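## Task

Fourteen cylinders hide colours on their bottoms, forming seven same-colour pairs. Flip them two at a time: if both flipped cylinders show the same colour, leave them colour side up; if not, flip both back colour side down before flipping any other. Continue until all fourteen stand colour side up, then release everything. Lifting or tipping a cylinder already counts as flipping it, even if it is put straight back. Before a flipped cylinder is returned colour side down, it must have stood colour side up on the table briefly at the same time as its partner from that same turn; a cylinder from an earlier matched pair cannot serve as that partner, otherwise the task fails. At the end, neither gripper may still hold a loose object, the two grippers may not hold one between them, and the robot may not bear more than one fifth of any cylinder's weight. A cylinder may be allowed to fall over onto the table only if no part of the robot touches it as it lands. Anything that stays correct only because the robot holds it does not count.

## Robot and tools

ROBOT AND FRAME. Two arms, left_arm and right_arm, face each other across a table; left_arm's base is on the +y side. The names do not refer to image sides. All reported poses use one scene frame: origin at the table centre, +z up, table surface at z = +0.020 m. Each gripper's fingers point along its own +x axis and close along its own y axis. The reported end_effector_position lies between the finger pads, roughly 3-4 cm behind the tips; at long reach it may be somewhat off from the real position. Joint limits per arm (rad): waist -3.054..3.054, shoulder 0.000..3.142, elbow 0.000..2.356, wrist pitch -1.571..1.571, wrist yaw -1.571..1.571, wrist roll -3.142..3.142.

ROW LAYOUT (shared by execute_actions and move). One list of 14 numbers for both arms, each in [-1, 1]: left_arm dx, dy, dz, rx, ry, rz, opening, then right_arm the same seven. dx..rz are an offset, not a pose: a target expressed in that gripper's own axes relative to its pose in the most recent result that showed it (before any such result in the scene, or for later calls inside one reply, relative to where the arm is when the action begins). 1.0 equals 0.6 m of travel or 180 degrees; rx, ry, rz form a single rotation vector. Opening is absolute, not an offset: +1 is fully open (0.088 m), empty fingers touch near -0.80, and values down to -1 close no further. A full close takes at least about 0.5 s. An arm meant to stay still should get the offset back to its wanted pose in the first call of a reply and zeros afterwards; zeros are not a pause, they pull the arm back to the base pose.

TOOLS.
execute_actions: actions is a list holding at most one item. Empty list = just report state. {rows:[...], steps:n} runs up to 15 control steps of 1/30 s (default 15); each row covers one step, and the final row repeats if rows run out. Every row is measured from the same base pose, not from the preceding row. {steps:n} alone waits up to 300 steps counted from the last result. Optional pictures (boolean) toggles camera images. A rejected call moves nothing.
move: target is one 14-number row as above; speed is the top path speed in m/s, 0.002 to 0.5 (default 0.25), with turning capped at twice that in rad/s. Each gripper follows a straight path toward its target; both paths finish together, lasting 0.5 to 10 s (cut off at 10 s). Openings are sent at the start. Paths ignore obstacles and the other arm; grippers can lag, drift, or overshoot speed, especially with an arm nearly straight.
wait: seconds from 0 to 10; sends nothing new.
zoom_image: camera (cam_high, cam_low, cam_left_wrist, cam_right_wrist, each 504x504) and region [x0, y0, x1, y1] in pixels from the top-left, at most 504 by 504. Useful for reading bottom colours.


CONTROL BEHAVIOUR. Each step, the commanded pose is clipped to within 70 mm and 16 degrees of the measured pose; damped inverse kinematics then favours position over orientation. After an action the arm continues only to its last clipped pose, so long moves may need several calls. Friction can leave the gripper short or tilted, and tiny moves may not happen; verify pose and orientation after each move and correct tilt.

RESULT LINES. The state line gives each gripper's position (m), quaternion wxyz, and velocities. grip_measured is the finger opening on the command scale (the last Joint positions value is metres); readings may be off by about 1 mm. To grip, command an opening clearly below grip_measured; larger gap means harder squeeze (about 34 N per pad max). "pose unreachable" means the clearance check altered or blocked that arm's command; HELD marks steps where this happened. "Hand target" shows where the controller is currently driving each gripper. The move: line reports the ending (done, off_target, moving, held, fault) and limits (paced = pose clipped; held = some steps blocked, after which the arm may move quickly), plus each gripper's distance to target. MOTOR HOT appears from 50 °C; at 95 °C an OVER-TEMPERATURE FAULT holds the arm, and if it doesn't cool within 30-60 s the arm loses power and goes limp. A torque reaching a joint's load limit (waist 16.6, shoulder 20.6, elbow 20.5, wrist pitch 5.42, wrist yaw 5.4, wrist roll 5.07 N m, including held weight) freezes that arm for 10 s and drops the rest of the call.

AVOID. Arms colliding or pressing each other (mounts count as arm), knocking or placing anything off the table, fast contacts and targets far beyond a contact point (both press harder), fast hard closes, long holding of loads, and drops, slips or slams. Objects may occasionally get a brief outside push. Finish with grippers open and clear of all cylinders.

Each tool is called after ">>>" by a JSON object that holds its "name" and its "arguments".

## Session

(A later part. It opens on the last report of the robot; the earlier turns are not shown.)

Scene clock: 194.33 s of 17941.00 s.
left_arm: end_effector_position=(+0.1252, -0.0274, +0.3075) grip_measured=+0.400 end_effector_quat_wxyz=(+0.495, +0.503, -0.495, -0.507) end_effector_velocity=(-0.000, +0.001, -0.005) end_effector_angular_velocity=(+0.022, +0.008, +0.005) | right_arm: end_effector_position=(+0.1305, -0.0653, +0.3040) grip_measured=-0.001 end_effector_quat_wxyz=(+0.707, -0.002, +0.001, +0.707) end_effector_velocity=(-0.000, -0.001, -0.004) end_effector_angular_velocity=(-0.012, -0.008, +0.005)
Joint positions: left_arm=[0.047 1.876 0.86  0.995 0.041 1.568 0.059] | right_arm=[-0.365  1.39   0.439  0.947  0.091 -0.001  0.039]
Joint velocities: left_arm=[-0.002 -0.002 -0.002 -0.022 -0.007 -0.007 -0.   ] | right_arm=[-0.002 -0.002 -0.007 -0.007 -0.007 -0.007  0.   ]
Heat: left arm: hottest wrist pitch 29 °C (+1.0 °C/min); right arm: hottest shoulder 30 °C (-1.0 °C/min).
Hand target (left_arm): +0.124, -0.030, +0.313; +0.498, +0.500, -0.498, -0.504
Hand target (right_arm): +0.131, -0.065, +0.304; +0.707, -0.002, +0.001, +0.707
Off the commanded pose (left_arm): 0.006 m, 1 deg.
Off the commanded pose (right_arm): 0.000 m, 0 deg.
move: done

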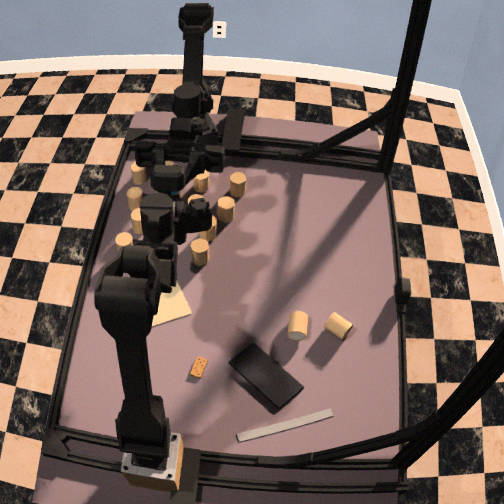

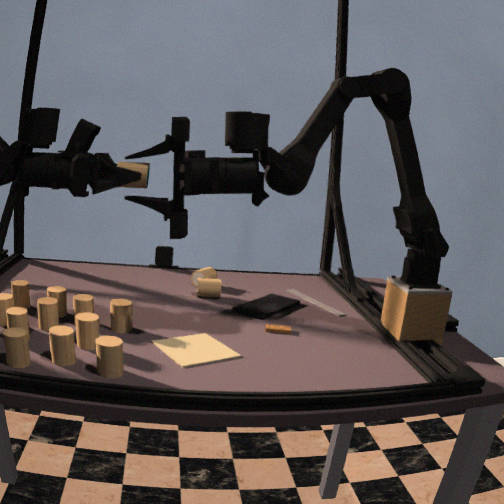

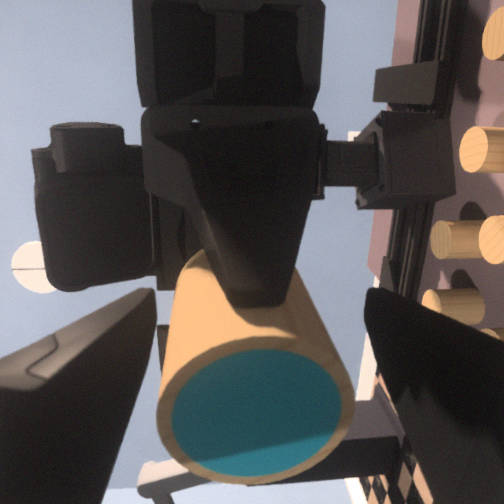

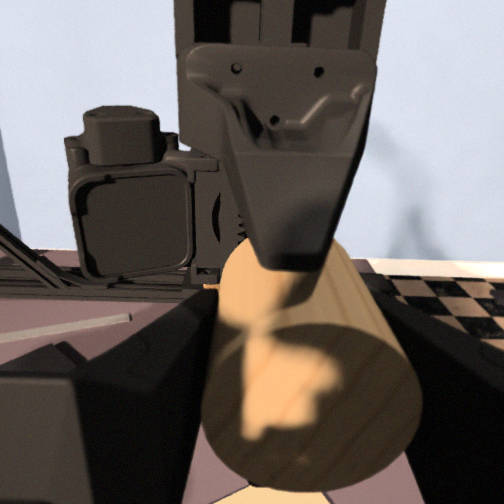

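>>> {"name": "move", "arguments": {"target": [0,0.011,0,0,0,0.008,0.3,0,0,0,0,0,0,-0.3], "speed": 0.05}}

Scene clock: 198.73 s of 17941.00 s.
left_arm: end_effector_position=(+0.1252, -0.0276, +0.3112) grip_measured=+0.300 end_effector_quat_wxyz=(+0.499, +0.499, -0.499, -0.502) end_effector_velocity=(+0.002, -0.001, -0.002) end_effector_angular_velocity=(+0.007, +0.008, +0.020) | right_arm: end_effector_position=(+0.1305, -0.0653, +0.3039) grip_measured=-0.001 end_effector_quat_wxyz=(+0.707, -0.002, +0.001, +0.707) end_effector_velocity=(-0.000, -0.001, -0.002) end_effector_angular_velocity=(-0.007, -0.008, +0.005)
Joint positions: left_arm=[0.047 1.876 0.861 1.012 0.041 1.568 0.054] | right_arm=[-0.365  1.39   0.439  0.947  0.091 -0.001  0.039]
Joint velocities: left_arm=[-0.002  0.002  0.002 -0.007 -0.022 -0.007 -0.   ] | right_arm=[-0.002 -0.002 -0.002 -0.007 -0.007 -0.007 -0.   ]
Heat: left arm: hottest wrist pitch 29 °C (+1.0 °C/min); right arm: hottest shoulder 30 °C (-1.0 °C/min).
Hand target (left_arm): +0.125, -0.028, +0.314; +0.501, +0.497, -0.501, -0.501
Hand target (right_arm): +0.131, -0.065, +0.304; +0.707, -0.002, +0.001, +0.707
Off the commanded pose (left_arm): 0.003 m, 0 deg.
Off the commanded pose (right_arm): 0.000 m, 0 deg.
move: done

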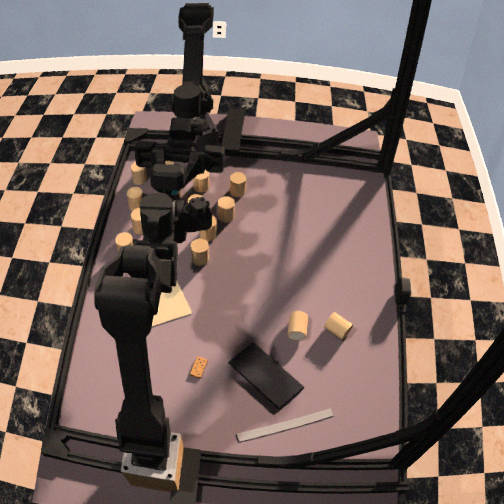

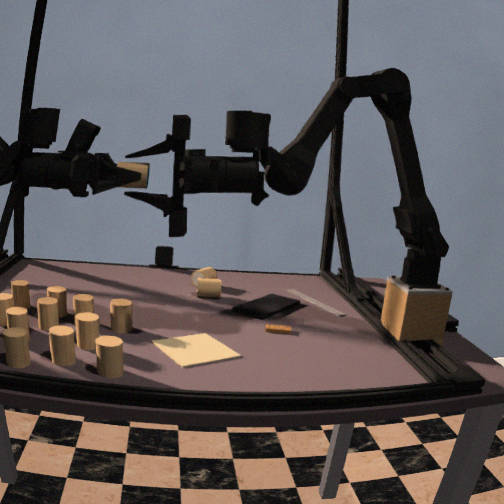

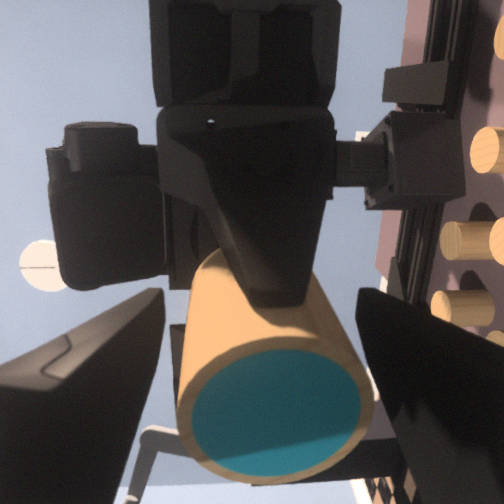

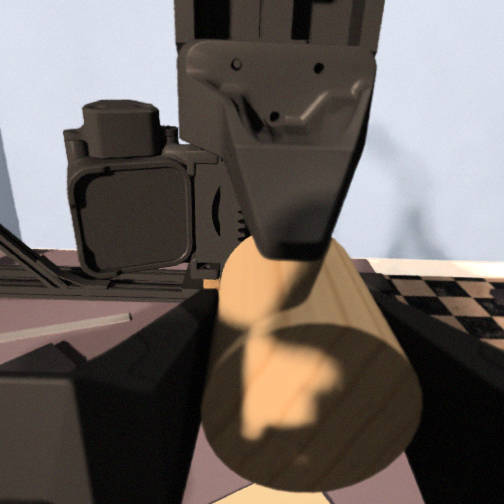

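>>> {"name": "execute_actions", "arguments": {"actions": [{"rows":[[0,0,0,0,0,0,-0.3,0,0,0,0,0,0,-0.3]],"steps":10}], "pictures": false}}

>>> {"name": "execute_actions", "arguments": {"actions": [{"rows":[[0,0,0,0,0,0,-0.3,0,0,0,0,0,0,0.5]],"steps":6}], "pictures": false}}

>>> {"name": "move", "arguments": {"target": [-0.06,0,0,0,0,0,-0.3,-0.06,0,0,0,0,0,0.5]}}

Scene clock: 222.63 s of 17941.00 s.
left_arm: end_effector_position=(+0.1252, -0.0276, +0.3114) grip_measured=+0.026 end_effector_quat_wxyz=(+0.499, +0.499, -0.499, -0.502) end_effector_velocity=(-0.000, +0.001, -0.001) end_effector_angular_velocity=(+0.007, +0.008, +0.005) | right_arm: end_effector_position=(+0.1305, -0.0653, +0.3031) grip_measured=-0.001 end_effector_quat_wxyz=(+0.707, -0.003, +0.002, +0.707) end_effector_velocity=(-0.002, -0.001, -0.004) end_effector_angular_velocity=(-0.012, -0.008, +0.020)
Joint positions: left_arm=[0.047 1.876 0.861 1.013 0.041 1.568 0.04 ] | right_arm=[-0.365  1.391  0.438  0.946  0.091 -0.001  0.039]
Joint velocities: left_arm=[-0.002 -0.002 -0.002 -0.007 -0.007 -0.007 -0.   ] | right_arm=[-0.002 -0.002 -0.007 -0.007 -0.022 -0.007  0.   ]
Heat: left arm: hottest wrist pitch 30 °C (+1.0 °C/min); right arm: hottest wrist pitch 31 °C (+0.0 °C/min).
Hand target (left_arm): +0.125, -0.028, +0.311; +0.499, +0.499, -0.499, -0.502
Hand target (right_arm): +0.131, -0.065, +0.304; +0.707, -0.002, +0.001, +0.707
Off the commanded pose (left_arm): 0.000 m, 0 deg.
Off the commanded pose (right_arm): 0.001 m, 0 deg.
Steps of this call (steps 1 to 707: nothing new was sent; steps 708 to 717: all 10 steps of this action). Readings (end_effector_position):
708: left_arm (+0.1252, -0.0276, +0.3114) | right_arm (+0.1305, -0.0653, +0.3032)
709: left_arm (+0.1252, -0.0276, +0.3114) | right_arm (+0.1305, -0.0653, +0.3032)
711: left_arm (+0.1252, -0.0276, +0.3114) | right_arm (+0.1305, -0.0653, +0.3031)
715: left_arm (+0.1252, -0.0276, +0.3114) | right_arm (+0.1305, -0.0653, +0.3031)
717: the state above

Scene clock: 222.83 s of 17941.00 s.
left_arm: end_effector_position=(+0.1252, -0.0276, +0.3112) grip_measured=+0.026 end_effector_quat_wxyz=(+0.499, +0.499, -0.499, -0.503) end_effector_velocity=(-0.002, +0.001, -0.002) end_effector_angular_velocity=(+0.017, +0.008, -0.010) | right_arm: end_effector_position=(+0.1305, -0.0653, +0.3031) grip_measured=+0.400 end_effector_quat_wxyz=(+0.707, -0.003, +0.002, +0.707) end_effector_velocity=(+0.002, -0.001, -0.002) end_effector_angular_velocity=(-0.007, -0.008, -0.010)
Joint positions: left_arm=[0.047 1.876 0.861 1.012 0.041 1.568 0.04 ] | right_arm=[-0.365  1.391  0.438  0.946  0.091 -0.001  0.059]
Joint velocities: left_arm=[-0.002 -0.007 -0.002 -0.022  0.007 -0.007  0.   ] | right_arm=[-0.002 -0.002 -0.002 -0.007  0.007 -0.007  0.176]
Heat: left arm: hottest wrist pitch 30 °C (+1.0 °C/min); right arm: hottest wrist pitch 31 °C (+0.0 °C/min).
Hand target (left_arm): +0.125, -0.028, +0.311; +0.499, +0.499, -0.499, -0.502
Hand target (right_arm): +0.131, -0.065, +0.303; +0.707, -0.003, +0.002, +0.707
Off the commanded pose (left_arm): 0.000 m, 0 deg.
Off the commanded pose (right_arm): 0.000 m, 0 deg.
Steps of this call (steps 1 to 6: all 6 steps of this action). Readings (end_effector_position):
1: left_arm (+0.1252, -0.0276, +0.3114) | right_arm (+0.1305, -0.0653, +0.3031)
2: left_arm (+0.1252, -0.0276, +0.3113) | right_arm (+0.1305, -0.0653, +0.3031)
4: left_arm (+0.1252, -0.0276, +0.3112) | right_arm (+0.1305, -0.0653, +0.3031)
6: the state above

Scene clock: 224.03 s of 17941.00 s.
left_arm: end_effector_position=(+0.1245, +0.0060, +0.3068) grip_measured=+0.025 end_effector_quat_wxyz=(+0.496, +0.502, -0.496, -0.506) end_effector_velocity=(+0.002, +0.003, +0.000) end_effector_angular_velocity=(-0.002, -0.008, +0.019) | right_arm: end_effector_position=(+0.1304, -0.0985, +0.3050) grip_measured=+0.500 end_effector_quat_wxyz=(+0.706, -0.002, +0.001, +0.708) end_effector_velocity=(-0.000, -0.001, -0.002) end_effector_angular_velocity=(-0.012, -0.009, +0.005)
Joint positions: left_arm=[0.048 1.778 0.716 1.046 0.042 1.568 0.04 ] | right_arm=[-0.35   1.219  0.334  0.88   0.105 -0.001  0.063]
Joint velocities: left_arm=[-0.002 -0.007 -0.012  0.007 -0.022  0.007  0.   ] | right_arm=[-0.002 -0.012 -0.002 -0.022 -0.007 -0.007 -0.   ]
Heat: left arm: hottest wrist pitch 30 °C (+1.0 °C/min); right arm: hottest wrist pitch 31 °C (+0.0 °C/min).
Hand target (left_arm): +0.125, +0.008, +0.311; +0.499, +0.499, -0.499, -0.503
Hand target (right_arm): +0.130, -0.101, +0.303; +0.707, -0.003, +0.002, +0.707
Off the commanded pose (left_arm): 0.005 m, 1 deg.
Off the commanded pose (right_arm): 0.003 m, 0 deg.
move: done

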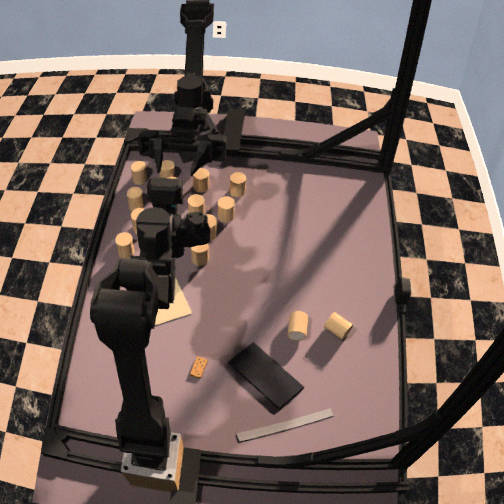

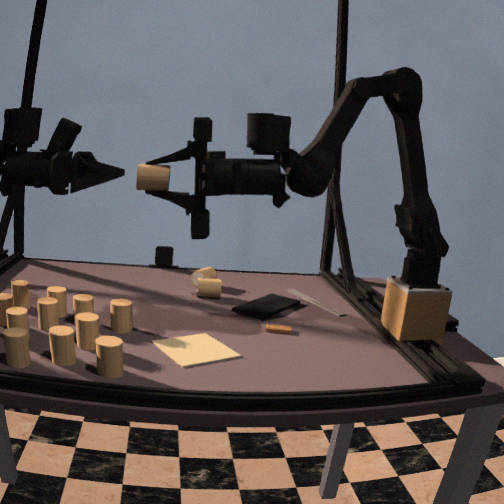

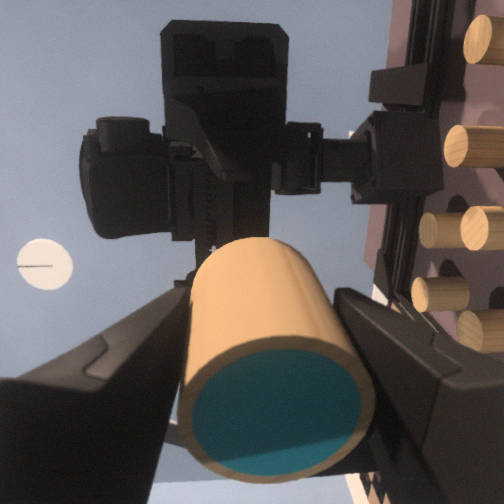

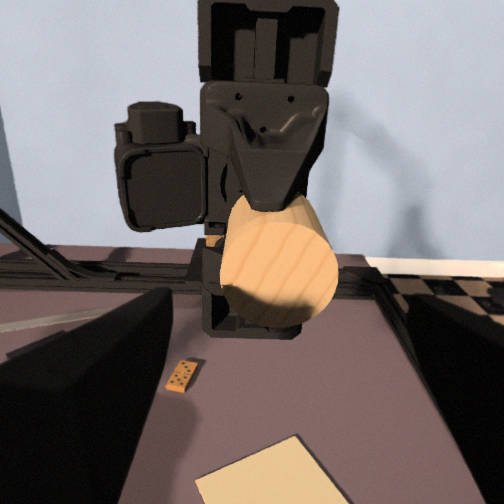

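>>> {"name": "move", "arguments": {"target": [-0.34,-0.245,-0.109,0,0,-0.495,-0.3,0.06,0.087,-0.252,0,0.5,0,0.5], "speed": 0.4}}

Scene clock: 234.37 s of 17941.00 s.
left_arm: end_effector_position=(+0.1884, +0.2150, +0.1619) grip_measured=+0.014 end_effector_quat_wxyz=(-0.002, +0.706, +0.002, -0.709) end_effector_velocity=(-0.000, +0.003, -0.001) end_effector_angular_velocity=(+0.014, -0.004, +0.005) | right_arm: end_effector_position=(+0.0809, -0.0653, +0.1545) grip_measured=+0.500 end_effector_quat_wxyz=(+0.502, -0.498, +0.503, +0.496) end_effector_velocity=(+0.001, -0.006, -0.001) end_effector_angular_velocity=(-0.028, +0.002, +0.005)
Joint positions: left_arm=[ 0.299  1.666  0.932 -0.842  0.003  1.861  0.04 ] | right_arm=[-0.273  2.066  1.547 -1.055  0.001  0.195  0.064]
Joint velocities: left_arm=[-0.002  0.002 -0.002 -0.007 -0.007 -0.007 -0.   ] | right_arm=[-0.002  0.002 -0.002 -0.022 -0.007 -0.007 -0.   ]
Heat: left arm: hottest wrist pitch 30 °C (+1.0 °C/min); right arm: hottest wrist pitch 31 °C (-1.0 °C/min).
Hand target (left_arm): +0.191, +0.212, +0.163; -0.000, +0.707, +0.001, -0.707
Hand target (right_arm): +0.079, -0.063, +0.152; +0.501, -0.498, +0.505, +0.496
Off the commanded pose (left_arm): 0.003 m, 0 deg.
Off the commanded pose (right_arm): 0.003 m, 1 deg.
move: done

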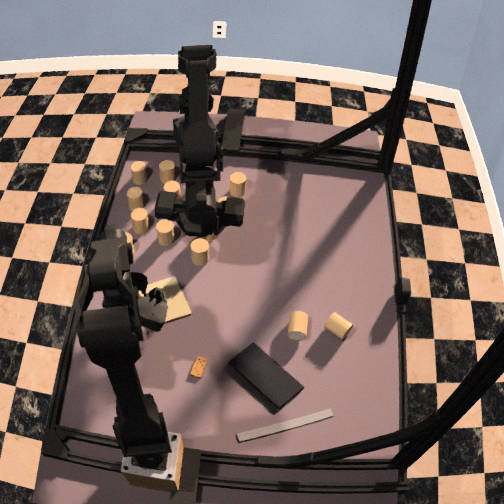

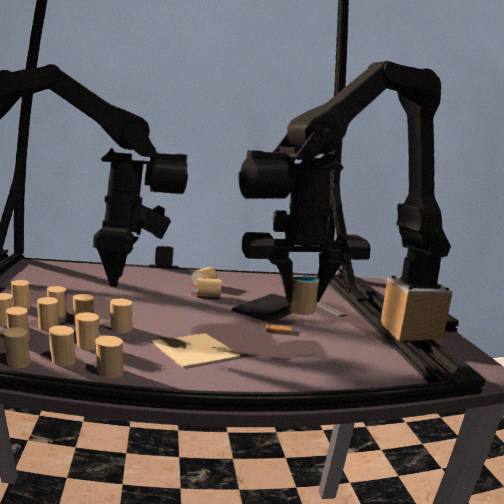

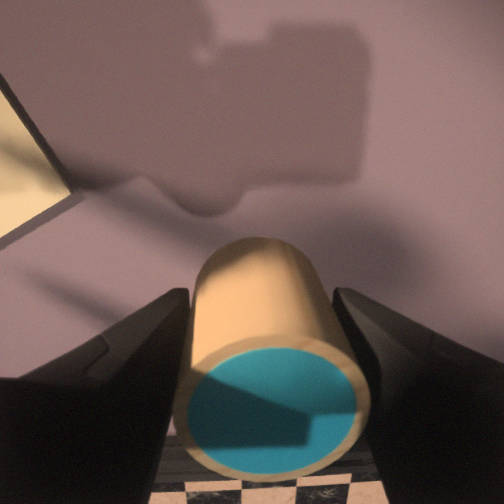

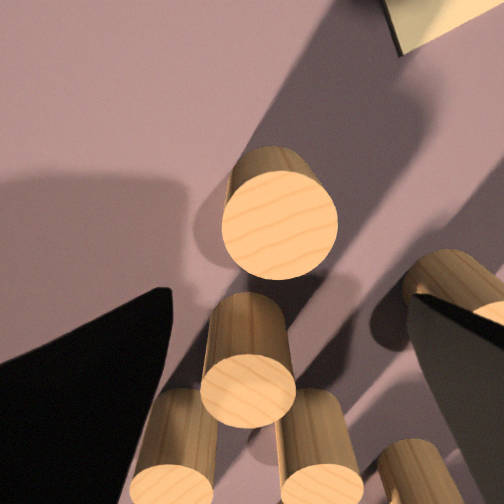

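>>> {"name": "move", "arguments": {"target": [0.125,0,0,0,0,0,-0.3,0.134,0,0.019,0,0,0,0.5], "speed": 0.12}}

>>> {"name": "zoom_image", "arguments": {"camera": "cam_low", "region": [240,280,380,400]}}

Scene clock: 242.93 s of 17941.00 s.
left_arm: end_effector_position=(+0.1890, +0.2136, +0.0888) grip_measured=+0.010 end_effector_quat_wxyz=(+0.001, +0.706, -0.001, -0.708) end_effector_velocity=(-0.001, +0.006, -0.001) end_effector_angular_velocity=(+0.028, +0.001, +0.020) | right_arm: end_effector_position=(+0.0801, -0.0513, +0.0799) grip_measured=+0.500 end_effector_quat_wxyz=(+0.505, -0.494, +0.500, +0.501) end_effector_velocity=(+0.005, -0.006, -0.001) end_effector_angular_velocity=(-0.025, -0.012, +0.015)
Joint positions: left_arm=[ 0.3    1.855  0.801 -0.516  0.003  1.862  0.039] | right_arm=[-0.277  2.213  1.464 -0.808  0.     0.19   0.064]
Joint velocities: left_arm=[-0.002  0.002 -0.002 -0.022 -0.007 -0.022 -0.   ] | right_arm=[-0.007 -0.002 -0.007 -0.022  0.007 -0.022  0.   ]
Heat: left arm: hottest shoulder 29 °C (+0.0 °C/min); right arm: hottest elbow 31 °C (+0.0 °C/min).
Hand target (left_arm): +0.188, +0.216, +0.087; -0.002, +0.706, +0.002, -0.709
Hand target (right_arm): +0.082, -0.054, +0.074; +0.502, -0.498, +0.503, +0.497
Off the commanded pose (left_arm): 0.003 m, 0 deg.
Off the commanded pose (right_arm): 0.007 m, 1 deg.
move: done

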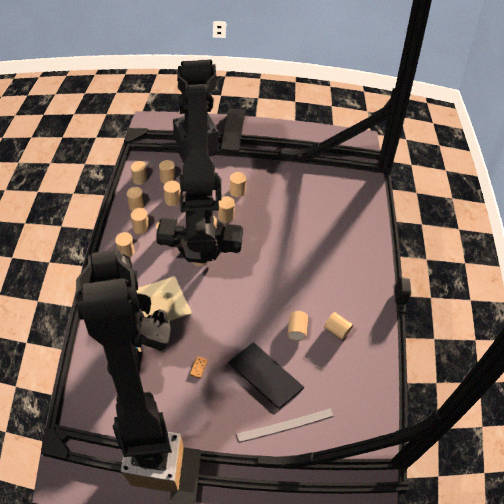

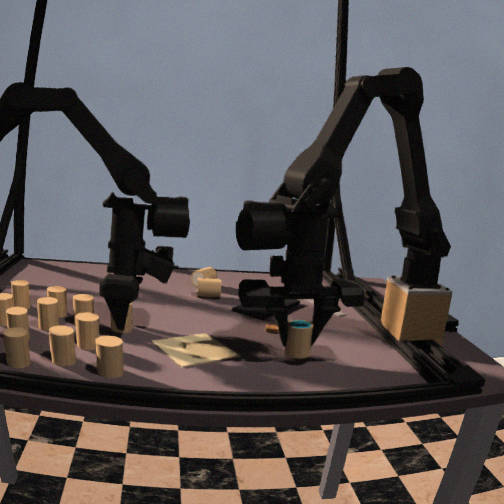

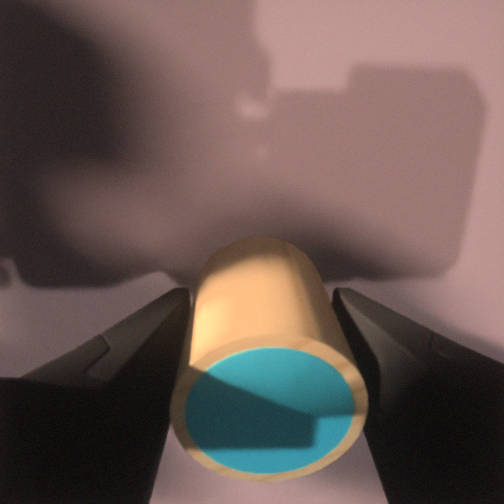

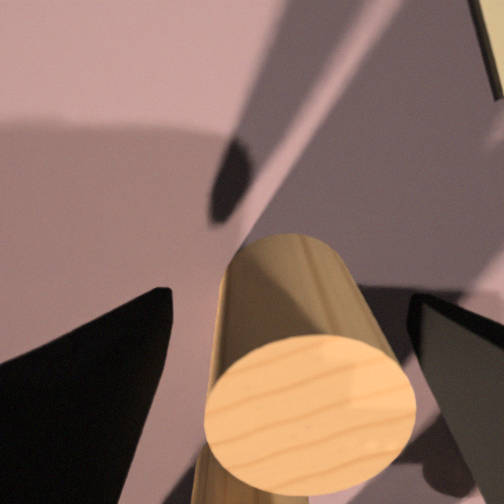

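Region (240, 280, 380, 400) of cam_low's 504x504 image, scaled by 3.600, with more detail than that image has; it fills the top 432 rows of this view, and the rest is white.

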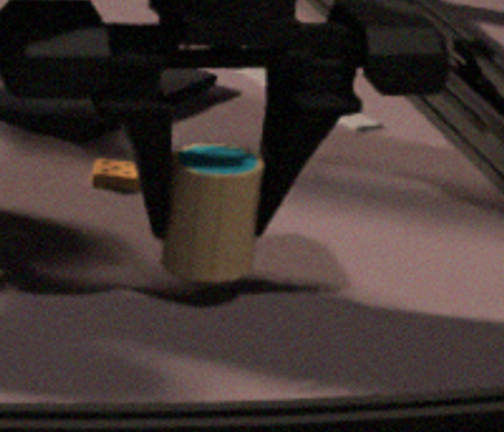

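>>> {"name": "move", "arguments": {"target": [0.022,0,0,0,0,0,-0.3,0,0,0,0,0,0,-0.3], "speed": 0.03}}

>>> {"name": "zoom_image", "arguments": {"camera": "cam_low", "region": [240,280,380,400]}}

Scene clock: 253.63 s of 17941.00 s.
left_arm: end_effector_position=(+0.1898, +0.2111, +0.0778) grip_measured=+0.010 end_effector_quat_wxyz=(+0.003, +0.707, -0.003, -0.707) end_effector_velocity=(-0.001, -0.003, -0.000) end_effector_angular_velocity=(-0.009, +0.005, +0.019) | right_arm: end_effector_position=(+0.0802, -0.0516, +0.0792) grip_measured=+0.001 end_effector_quat_wxyz=(+0.505, -0.494, +0.500, +0.501) end_effector_velocity=(+0.001, -0.005, +0.000) end_effector_angular_velocity=(-0.023, +0.003, +0.005)
Joint positions: left_arm=[ 0.3    1.893  0.792 -0.46   0.003  1.862  0.039] | right_arm=[-0.278  2.215  1.463 -0.808 -0.     0.19   0.039]
Joint velocities: left_arm=[-0.002  0.002  0.002  0.007  0.007 -0.022  0.   ] | right_arm=[-0.002 -0.002 -0.002 -0.022 -0.007 -0.007 -0.   ]
Heat: left arm: hottest shoulder 28 °C (-1.0 °C/min); right arm: hottest shoulder 30 °C (+0.0 °C/min).
Hand target (left_arm): +0.189, +0.214, +0.076; +0.001, +0.706, -0.001, -0.708
Hand target (right_arm): +0.080, -0.051, +0.080; +0.505, -0.493, +0.500, +0.501
Off the commanded pose (left_arm): 0.003 m, 0 deg.
Off the commanded pose (right_arm): 0.001 m, 0 deg.
move: done

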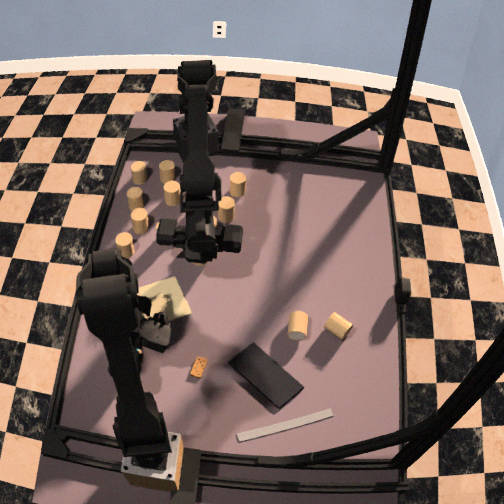

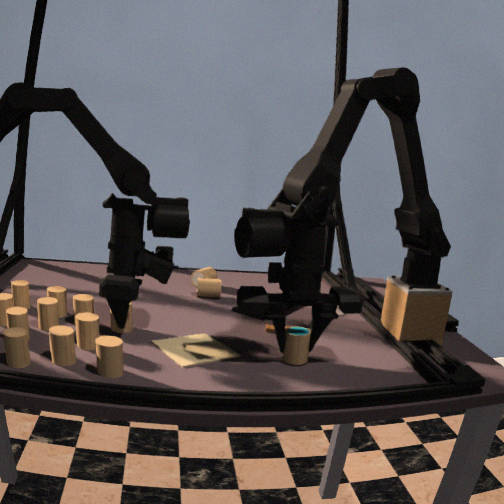

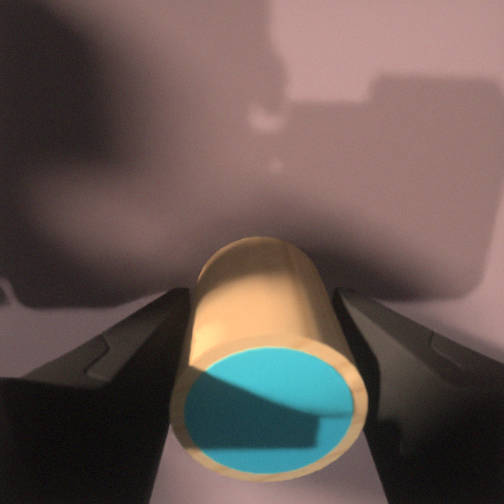

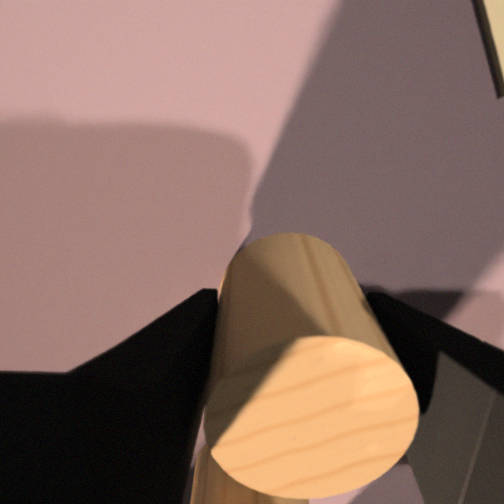

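Region (240, 280, 380, 400) of cam_low's 504x504 image, scaled by 3.600, with more detail than that image has; it fills the top 432 rows of this view, and the rest is white.

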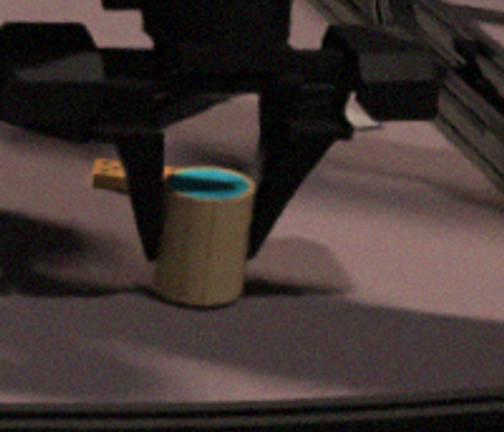

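>>> {"name": "execute_actions", "arguments": {"actions": [{"rows":[[0.004,0,0,0,0,0,-0.3,0,0,0,0,0,0,-0.3],[0.006,0,0,0,0,0,-0.3,0,0,0,0,0,0,-0.3],[0.008,0,0,0,0,0,-0.3,0,0,0,0,0,0,-0.3]],"steps":12}], "pictures": false}}

>>> {"name": "execute_actions", "arguments": {"actions": [{"rows":[[0,0,0,0,0,0,0.5,0,0,0,0,0,0,-0.3]],"steps":8}]}}

Scene clock: 260.20 s of 17941.00 s.
left_arm: end_effector_position=(+0.1903, +0.2092, +0.0751) grip_measured=+0.010 end_effector_quat_wxyz=(+0.006, +0.708, -0.006, -0.706) end_effector_velocity=(+0.000, -0.000, -0.001) end_effector_angular_velocity=(-0.000, -0.008, -0.010) | right_arm: end_effector_position=(+0.0802, -0.0516, +0.0792) grip_measured=+0.000 end_effector_quat_wxyz=(+0.505, -0.494, +0.500, +0.501) end_effector_velocity=(+0.000, -0.002, +0.000) end_effector_angular_velocity=(-0.006, -0.009, +0.024)
Joint positions: left_arm=[ 0.3    1.904  0.791 -0.442  0.003  1.862  0.039] | right_arm=[-0.278  2.215  1.463 -0.808 -0.     0.19   0.039]
Joint velocities: left_arm=[-0.002  0.002 -0.002  0.007 -0.007  0.007 -0.   ] | right_arm=[ 0.002 -0.002 -0.002 -0.007  0.007 -0.022 -0.   ]
Heat: left arm: hottest shoulder 28 °C (-1.0 °C/min); right arm: hottest shoulder 31 °C (+1.0 °C/min).
Hand target (left_arm): +0.190, +0.211, +0.073; +0.003, +0.707, -0.003, -0.707
Hand target (right_arm): +0.080, -0.052, +0.079; +0.505, -0.494, +0.500, +0.501
Off the commanded pose (left_arm): 0.003 m, 0 deg.
Off the commanded pose (right_arm): 0.000 m, 0 deg.
Steps of this call (steps 1 to 185: nothing new was sent; steps 186 to 197: all 12 steps of this action). Readings (end_effector_position):
186: left_arm (+0.1898, +0.2110, +0.0775) | right_arm (+0.0802, -0.0516, +0.0792)
187: left_arm (+0.1899, +0.2107, +0.0772) | right_arm (+0.0802, -0.0516, +0.0792)
189: left_arm (+0.1902, +0.2095, +0.0762) | right_arm (+0.0802, -0.0516, +0.0792)
193: left_arm (+0.1902, +0.2095, +0.0752) | right_arm (+0.0802, -0.0516, +0.0792)
197: the state above

Scene clock: 260.47 s of 17941.00 s.
left_arm: end_effector_position=(+0.1903, +0.2092, +0.0751) grip_measured=+0.471 end_effector_quat_wxyz=(+0.006, +0.708, -0.006, -0.706) end_effector_velocity=(+0.000, +0.000, +0.001) end_effector_angular_velocity=(-0.005, -0.009, +0.005) | right_arm: end_effector_position=(+0.0802, -0.0516, +0.0792) grip_measured=+0.000 end_effector_quat_wxyz=(+0.505, -0.494, +0.500, +0.501) end_effector_velocity=(+0.002, -0.000, +0.001) end_effector_angular_velocity=(-0.004, +0.007, +0.000)
Joint positions: left_arm=[ 0.3    1.904  0.791 -0.442  0.003  1.862  0.062] | right_arm=[-0.278  2.215  1.463 -0.808 -0.     0.19   0.039]
Joint velocities: left_arm=[-0.002 -0.007 -0.007  0.007 -0.007 -0.007  0.003] | right_arm=[-0.007 -0.002  0.002 -0.007 -0.007 -0.007  0.   ]
Heat: left arm: hottest shoulder 28 °C (-1.0 °C/min); right arm: hottest shoulder 31 °C (+1.0 °C/min).
Hand target (left_arm): +0.190, +0.209, +0.075; +0.006, +0.708, -0.006, -0.706
Hand target (right_arm): +0.080, -0.052, +0.079; +0.505, -0.494, +0.500, +0.501
Off the commanded pose (left_arm): 0.000 m, 0 deg.
Off the commanded pose (right_arm): 0.000 m, 0 deg.
Steps of this call (steps 1 to 8: all 8 steps of this action). Readings (end_effector_position):
1: left_arm (+0.1903, +0.2092, +0.0751) | right_arm (+0.0802, -0.0516, +0.0792)
2: left_arm (+0.1903, +0.2092, +0.0751) | right_arm (+0.0802, -0.0516, +0.0792)
4: left_arm (+0.1903, +0.2092, +0.0751) | right_arm (+0.0802, -0.0516, +0.0792)
8: the state above

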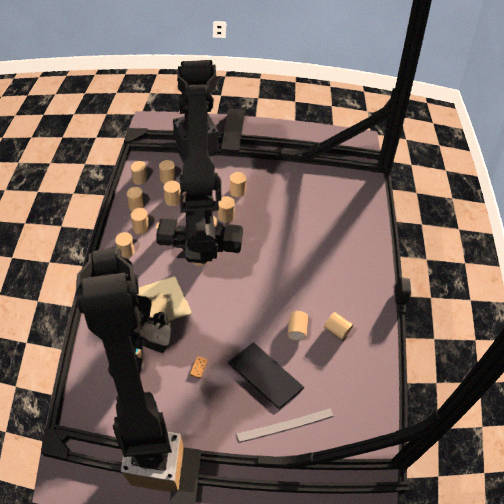

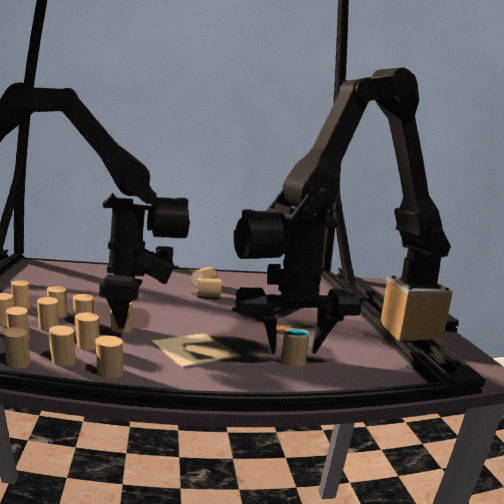

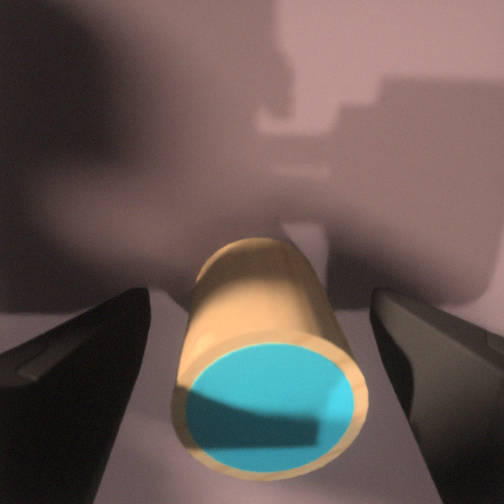

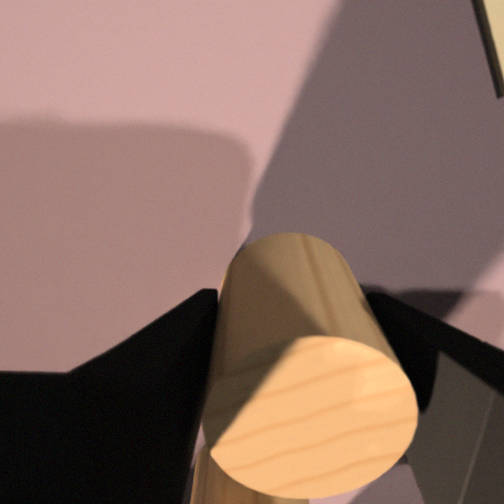

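>>> {"name": "move", "arguments": {"target": [-0.14,0,0,0,0,0,0.5,-0.14,0,0,0,0,0,-0.3]}}

>>> {"name": "move", "arguments": {"target": [-0.265,0.27,0.107,0,0,0.5,0.5,-0.237,-0.08,-0.015,0,-0.494,0,-0.3], "speed": 0.4}}

Scene clock: 268.67 s of 17941.00 s.
left_arm: end_effector_position=(+0.1888, +0.2143, +0.1546) grip_measured=+0.500 end_effector_quat_wxyz=(-0.000, +0.706, +0.000, -0.708) end_effector_velocity=(+0.002, -0.002, +0.001) end_effector_angular_velocity=(-0.005, -0.025, -0.000) | right_arm: end_effector_position=(+0.0810, -0.0557, +0.1567) grip_measured=+0.000 end_effector_quat_wxyz=(+0.501, -0.499, +0.504, +0.495) end_effector_velocity=(+0.000, -0.003, +0.003) end_effector_angular_velocity=(-0.013, +0.005, +0.005)
Joint positions: left_arm=[ 0.3    1.68   0.915 -0.806  0.003  1.862  0.063] | right_arm=[-0.278  2.103  1.613 -1.088 -0.     0.19   0.039]
Joint velocities: left_arm=[-0.007 -0.002  0.002  0.007 -0.022 -0.007 -0.   ] | right_arm=[-0.002 -0.002  0.007 -0.022 -0.007 -0.007 -0.   ]
Heat: left arm: hottest shoulder 28 °C (-2.0 °C/min); right arm: hottest shoulder 32 °C (+2.0 °C/min).
Hand target (left_arm): +0.190, +0.210, +0.160; +0.006, +0.708, -0.006, -0.706
Hand target (right_arm): +0.080, -0.053, +0.163; +0.505, -0.494, +0.500, +0.501
Off the commanded pose (left_arm): 0.006 m, 1 deg.
Off the commanded pose (right_arm): 0.007 m, 1 deg.
move: done

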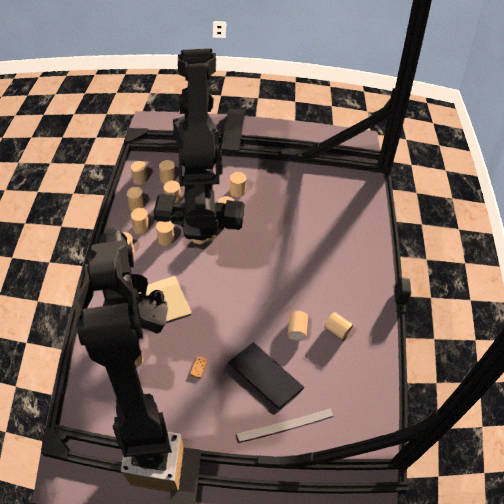

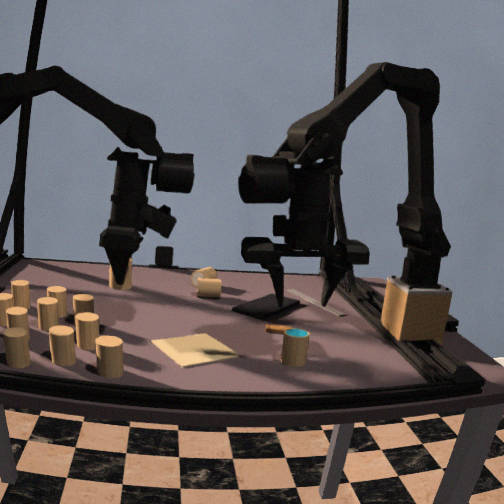

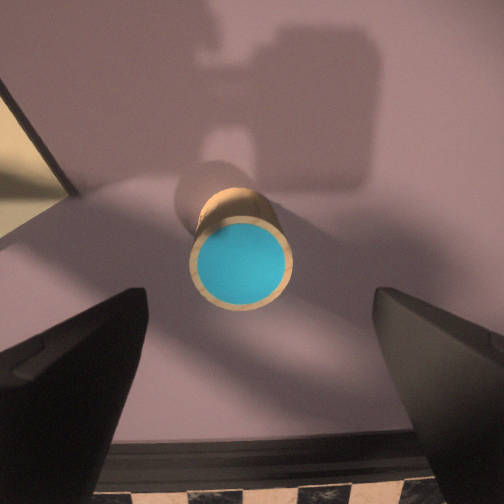

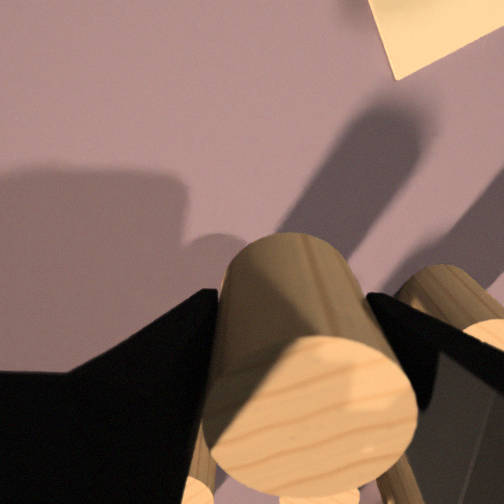

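Scene clock: 271.17 s of 17941.00 s.
left_arm: end_effector_position=(+0.1249, +0.0531, +0.3148) grip_measured=+0.500 end_effector_quat_wxyz=(+0.500, +0.498, -0.500, -0.502) end_effector_velocity=(+0.002, -0.001, -0.000) end_effector_angular_velocity=(-0.002, +0.007, +0.020) | right_arm: end_effector_position=(+0.1270, -0.0634, +0.3053) grip_measured=+0.000 end_effector_quat_wxyz=(+0.707, -0.005, +0.004, +0.708) end_effector_velocity=(+0.002, +0.001, +0.005) end_effector_angular_velocity=(+0.022, -0.005, -0.010)
Joint positions: left_arm=[0.057 1.603 0.534 1.069 0.052 1.567 0.064] | right_arm=[-0.352  1.387  0.454  0.919  0.104  0.     0.039]
Joint velocities: left_arm=[-0.002  0.007  0.002  0.007 -0.022 -0.007 -0.   ] | right_arm=[-0.002  0.002  0.002  0.022  0.007 -0.007 -0.   ]
Heat: left arm: hottest shoulder 28 °C (-2.0 °C/min); right arm: hottest shoulder 32 °C (+2.0 °C/min).
Hand target (left_arm): +0.124, +0.052, +0.314; +0.501, +0.497, -0.499, -0.503
Hand target (right_arm): +0.128, -0.064, +0.300; +0.706, -0.010, +0.007, +0.708
Off the commanded pose (left_arm): 0.001 m, 0 deg.
Off the commanded pose (right_arm): 0.007 m, 1 deg.
move: done

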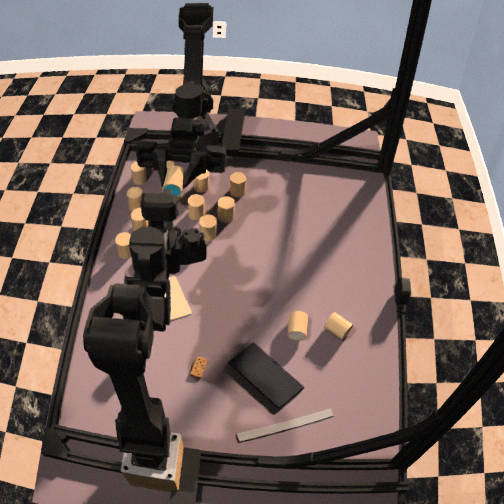

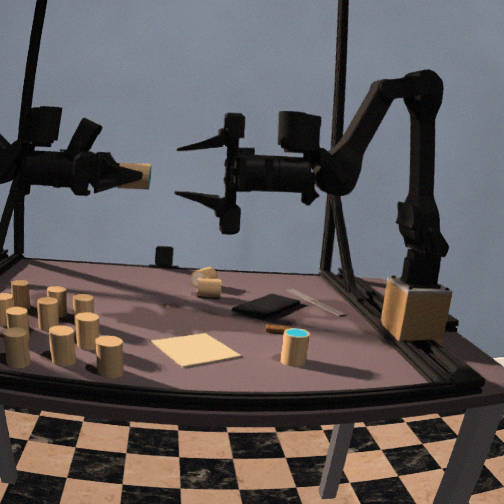

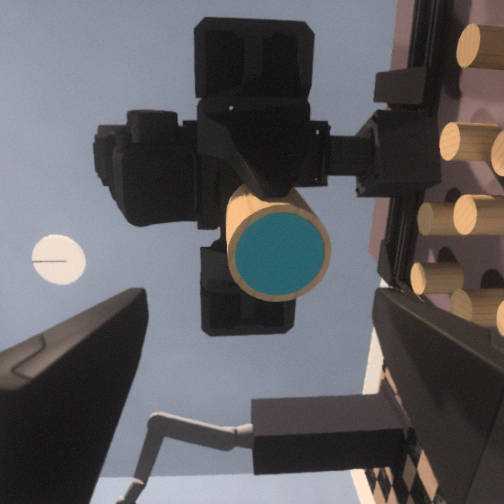

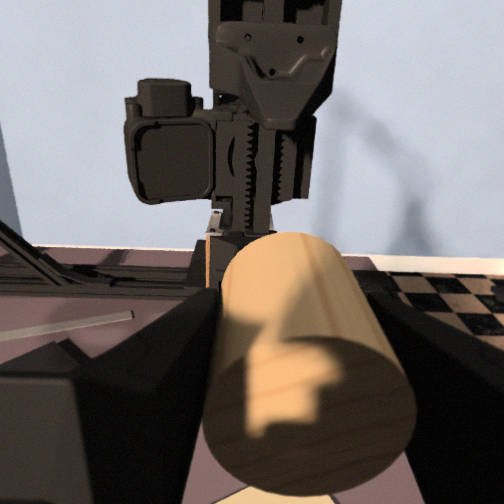

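>>> {"name": "move", "arguments": {"target": [0.134,-0.008,0.008,0,0,0,0.4,0,0,0,0,0,0,-0.3], "speed": 0.15}}

Scene clock: 276.63 s of 17941.00 s.
left_arm: end_effector_position=(+0.1210, -0.0243, +0.3083) grip_measured=+0.400 end_effector_quat_wxyz=(+0.499, +0.499, -0.499, -0.503) end_effector_velocity=(-0.000, -0.002, +0.000) end_effector_angular_velocity=(+0.002, +0.007, +0.005) | right_arm: end_effector_position=(+0.1272, -0.0635, +0.3045) grip_measured=+0.000 end_effector_quat_wxyz=(+0.707, -0.006, +0.005, +0.707) end_effector_velocity=(-0.000, -0.001, -0.005) end_effector_angular_velocity=(-0.022, -0.010, +0.005)
Joint positions: left_arm=[0.035 1.875 0.843 1.029 0.029 1.567 0.059] | right_arm=[-0.352  1.388  0.454  0.919  0.104  0.     0.039]
Joint velocities: left_arm=[-0.002  0.002  0.007 -0.007 -0.007 -0.007 -0.   ] | right_arm=[-0.002 -0.002 -0.002 -0.022 -0.007 -0.007  0.   ]
Heat: left arm: hottest shoulder 28 °C (-2.0 °C/min); right arm: hottest shoulder 31 °C (+0.0 °C/min).
Hand target (left_arm): +0.120, -0.027, +0.309; +0.500, +0.498, -0.500, -0.502
Hand target (right_arm): +0.127, -0.063, +0.305; +0.707, -0.005, +0.004, +0.707
Off the commanded pose (left_arm): 0.004 m, 0 deg.
Off the commanded pose (right_arm): 0.001 m, 0 deg.
move: done

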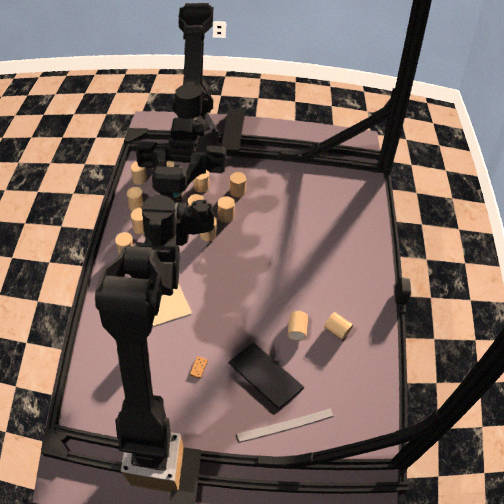

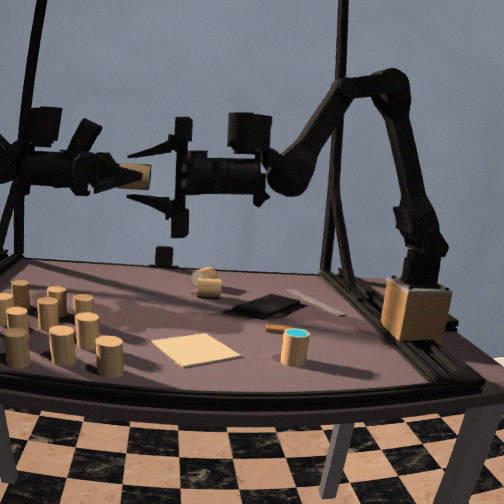

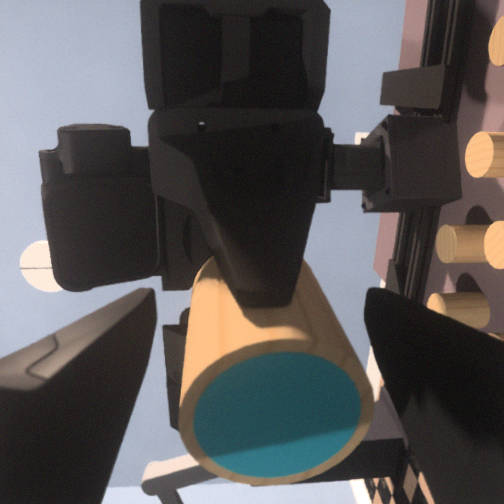

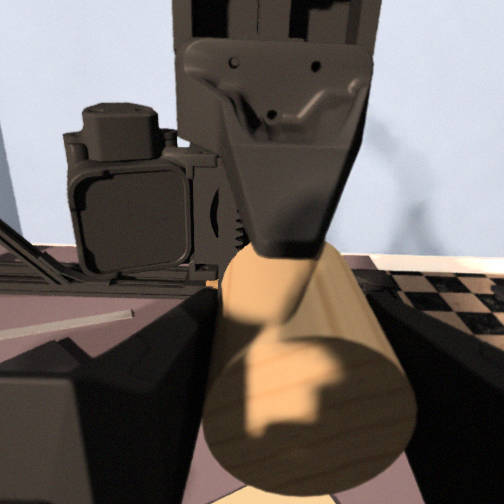

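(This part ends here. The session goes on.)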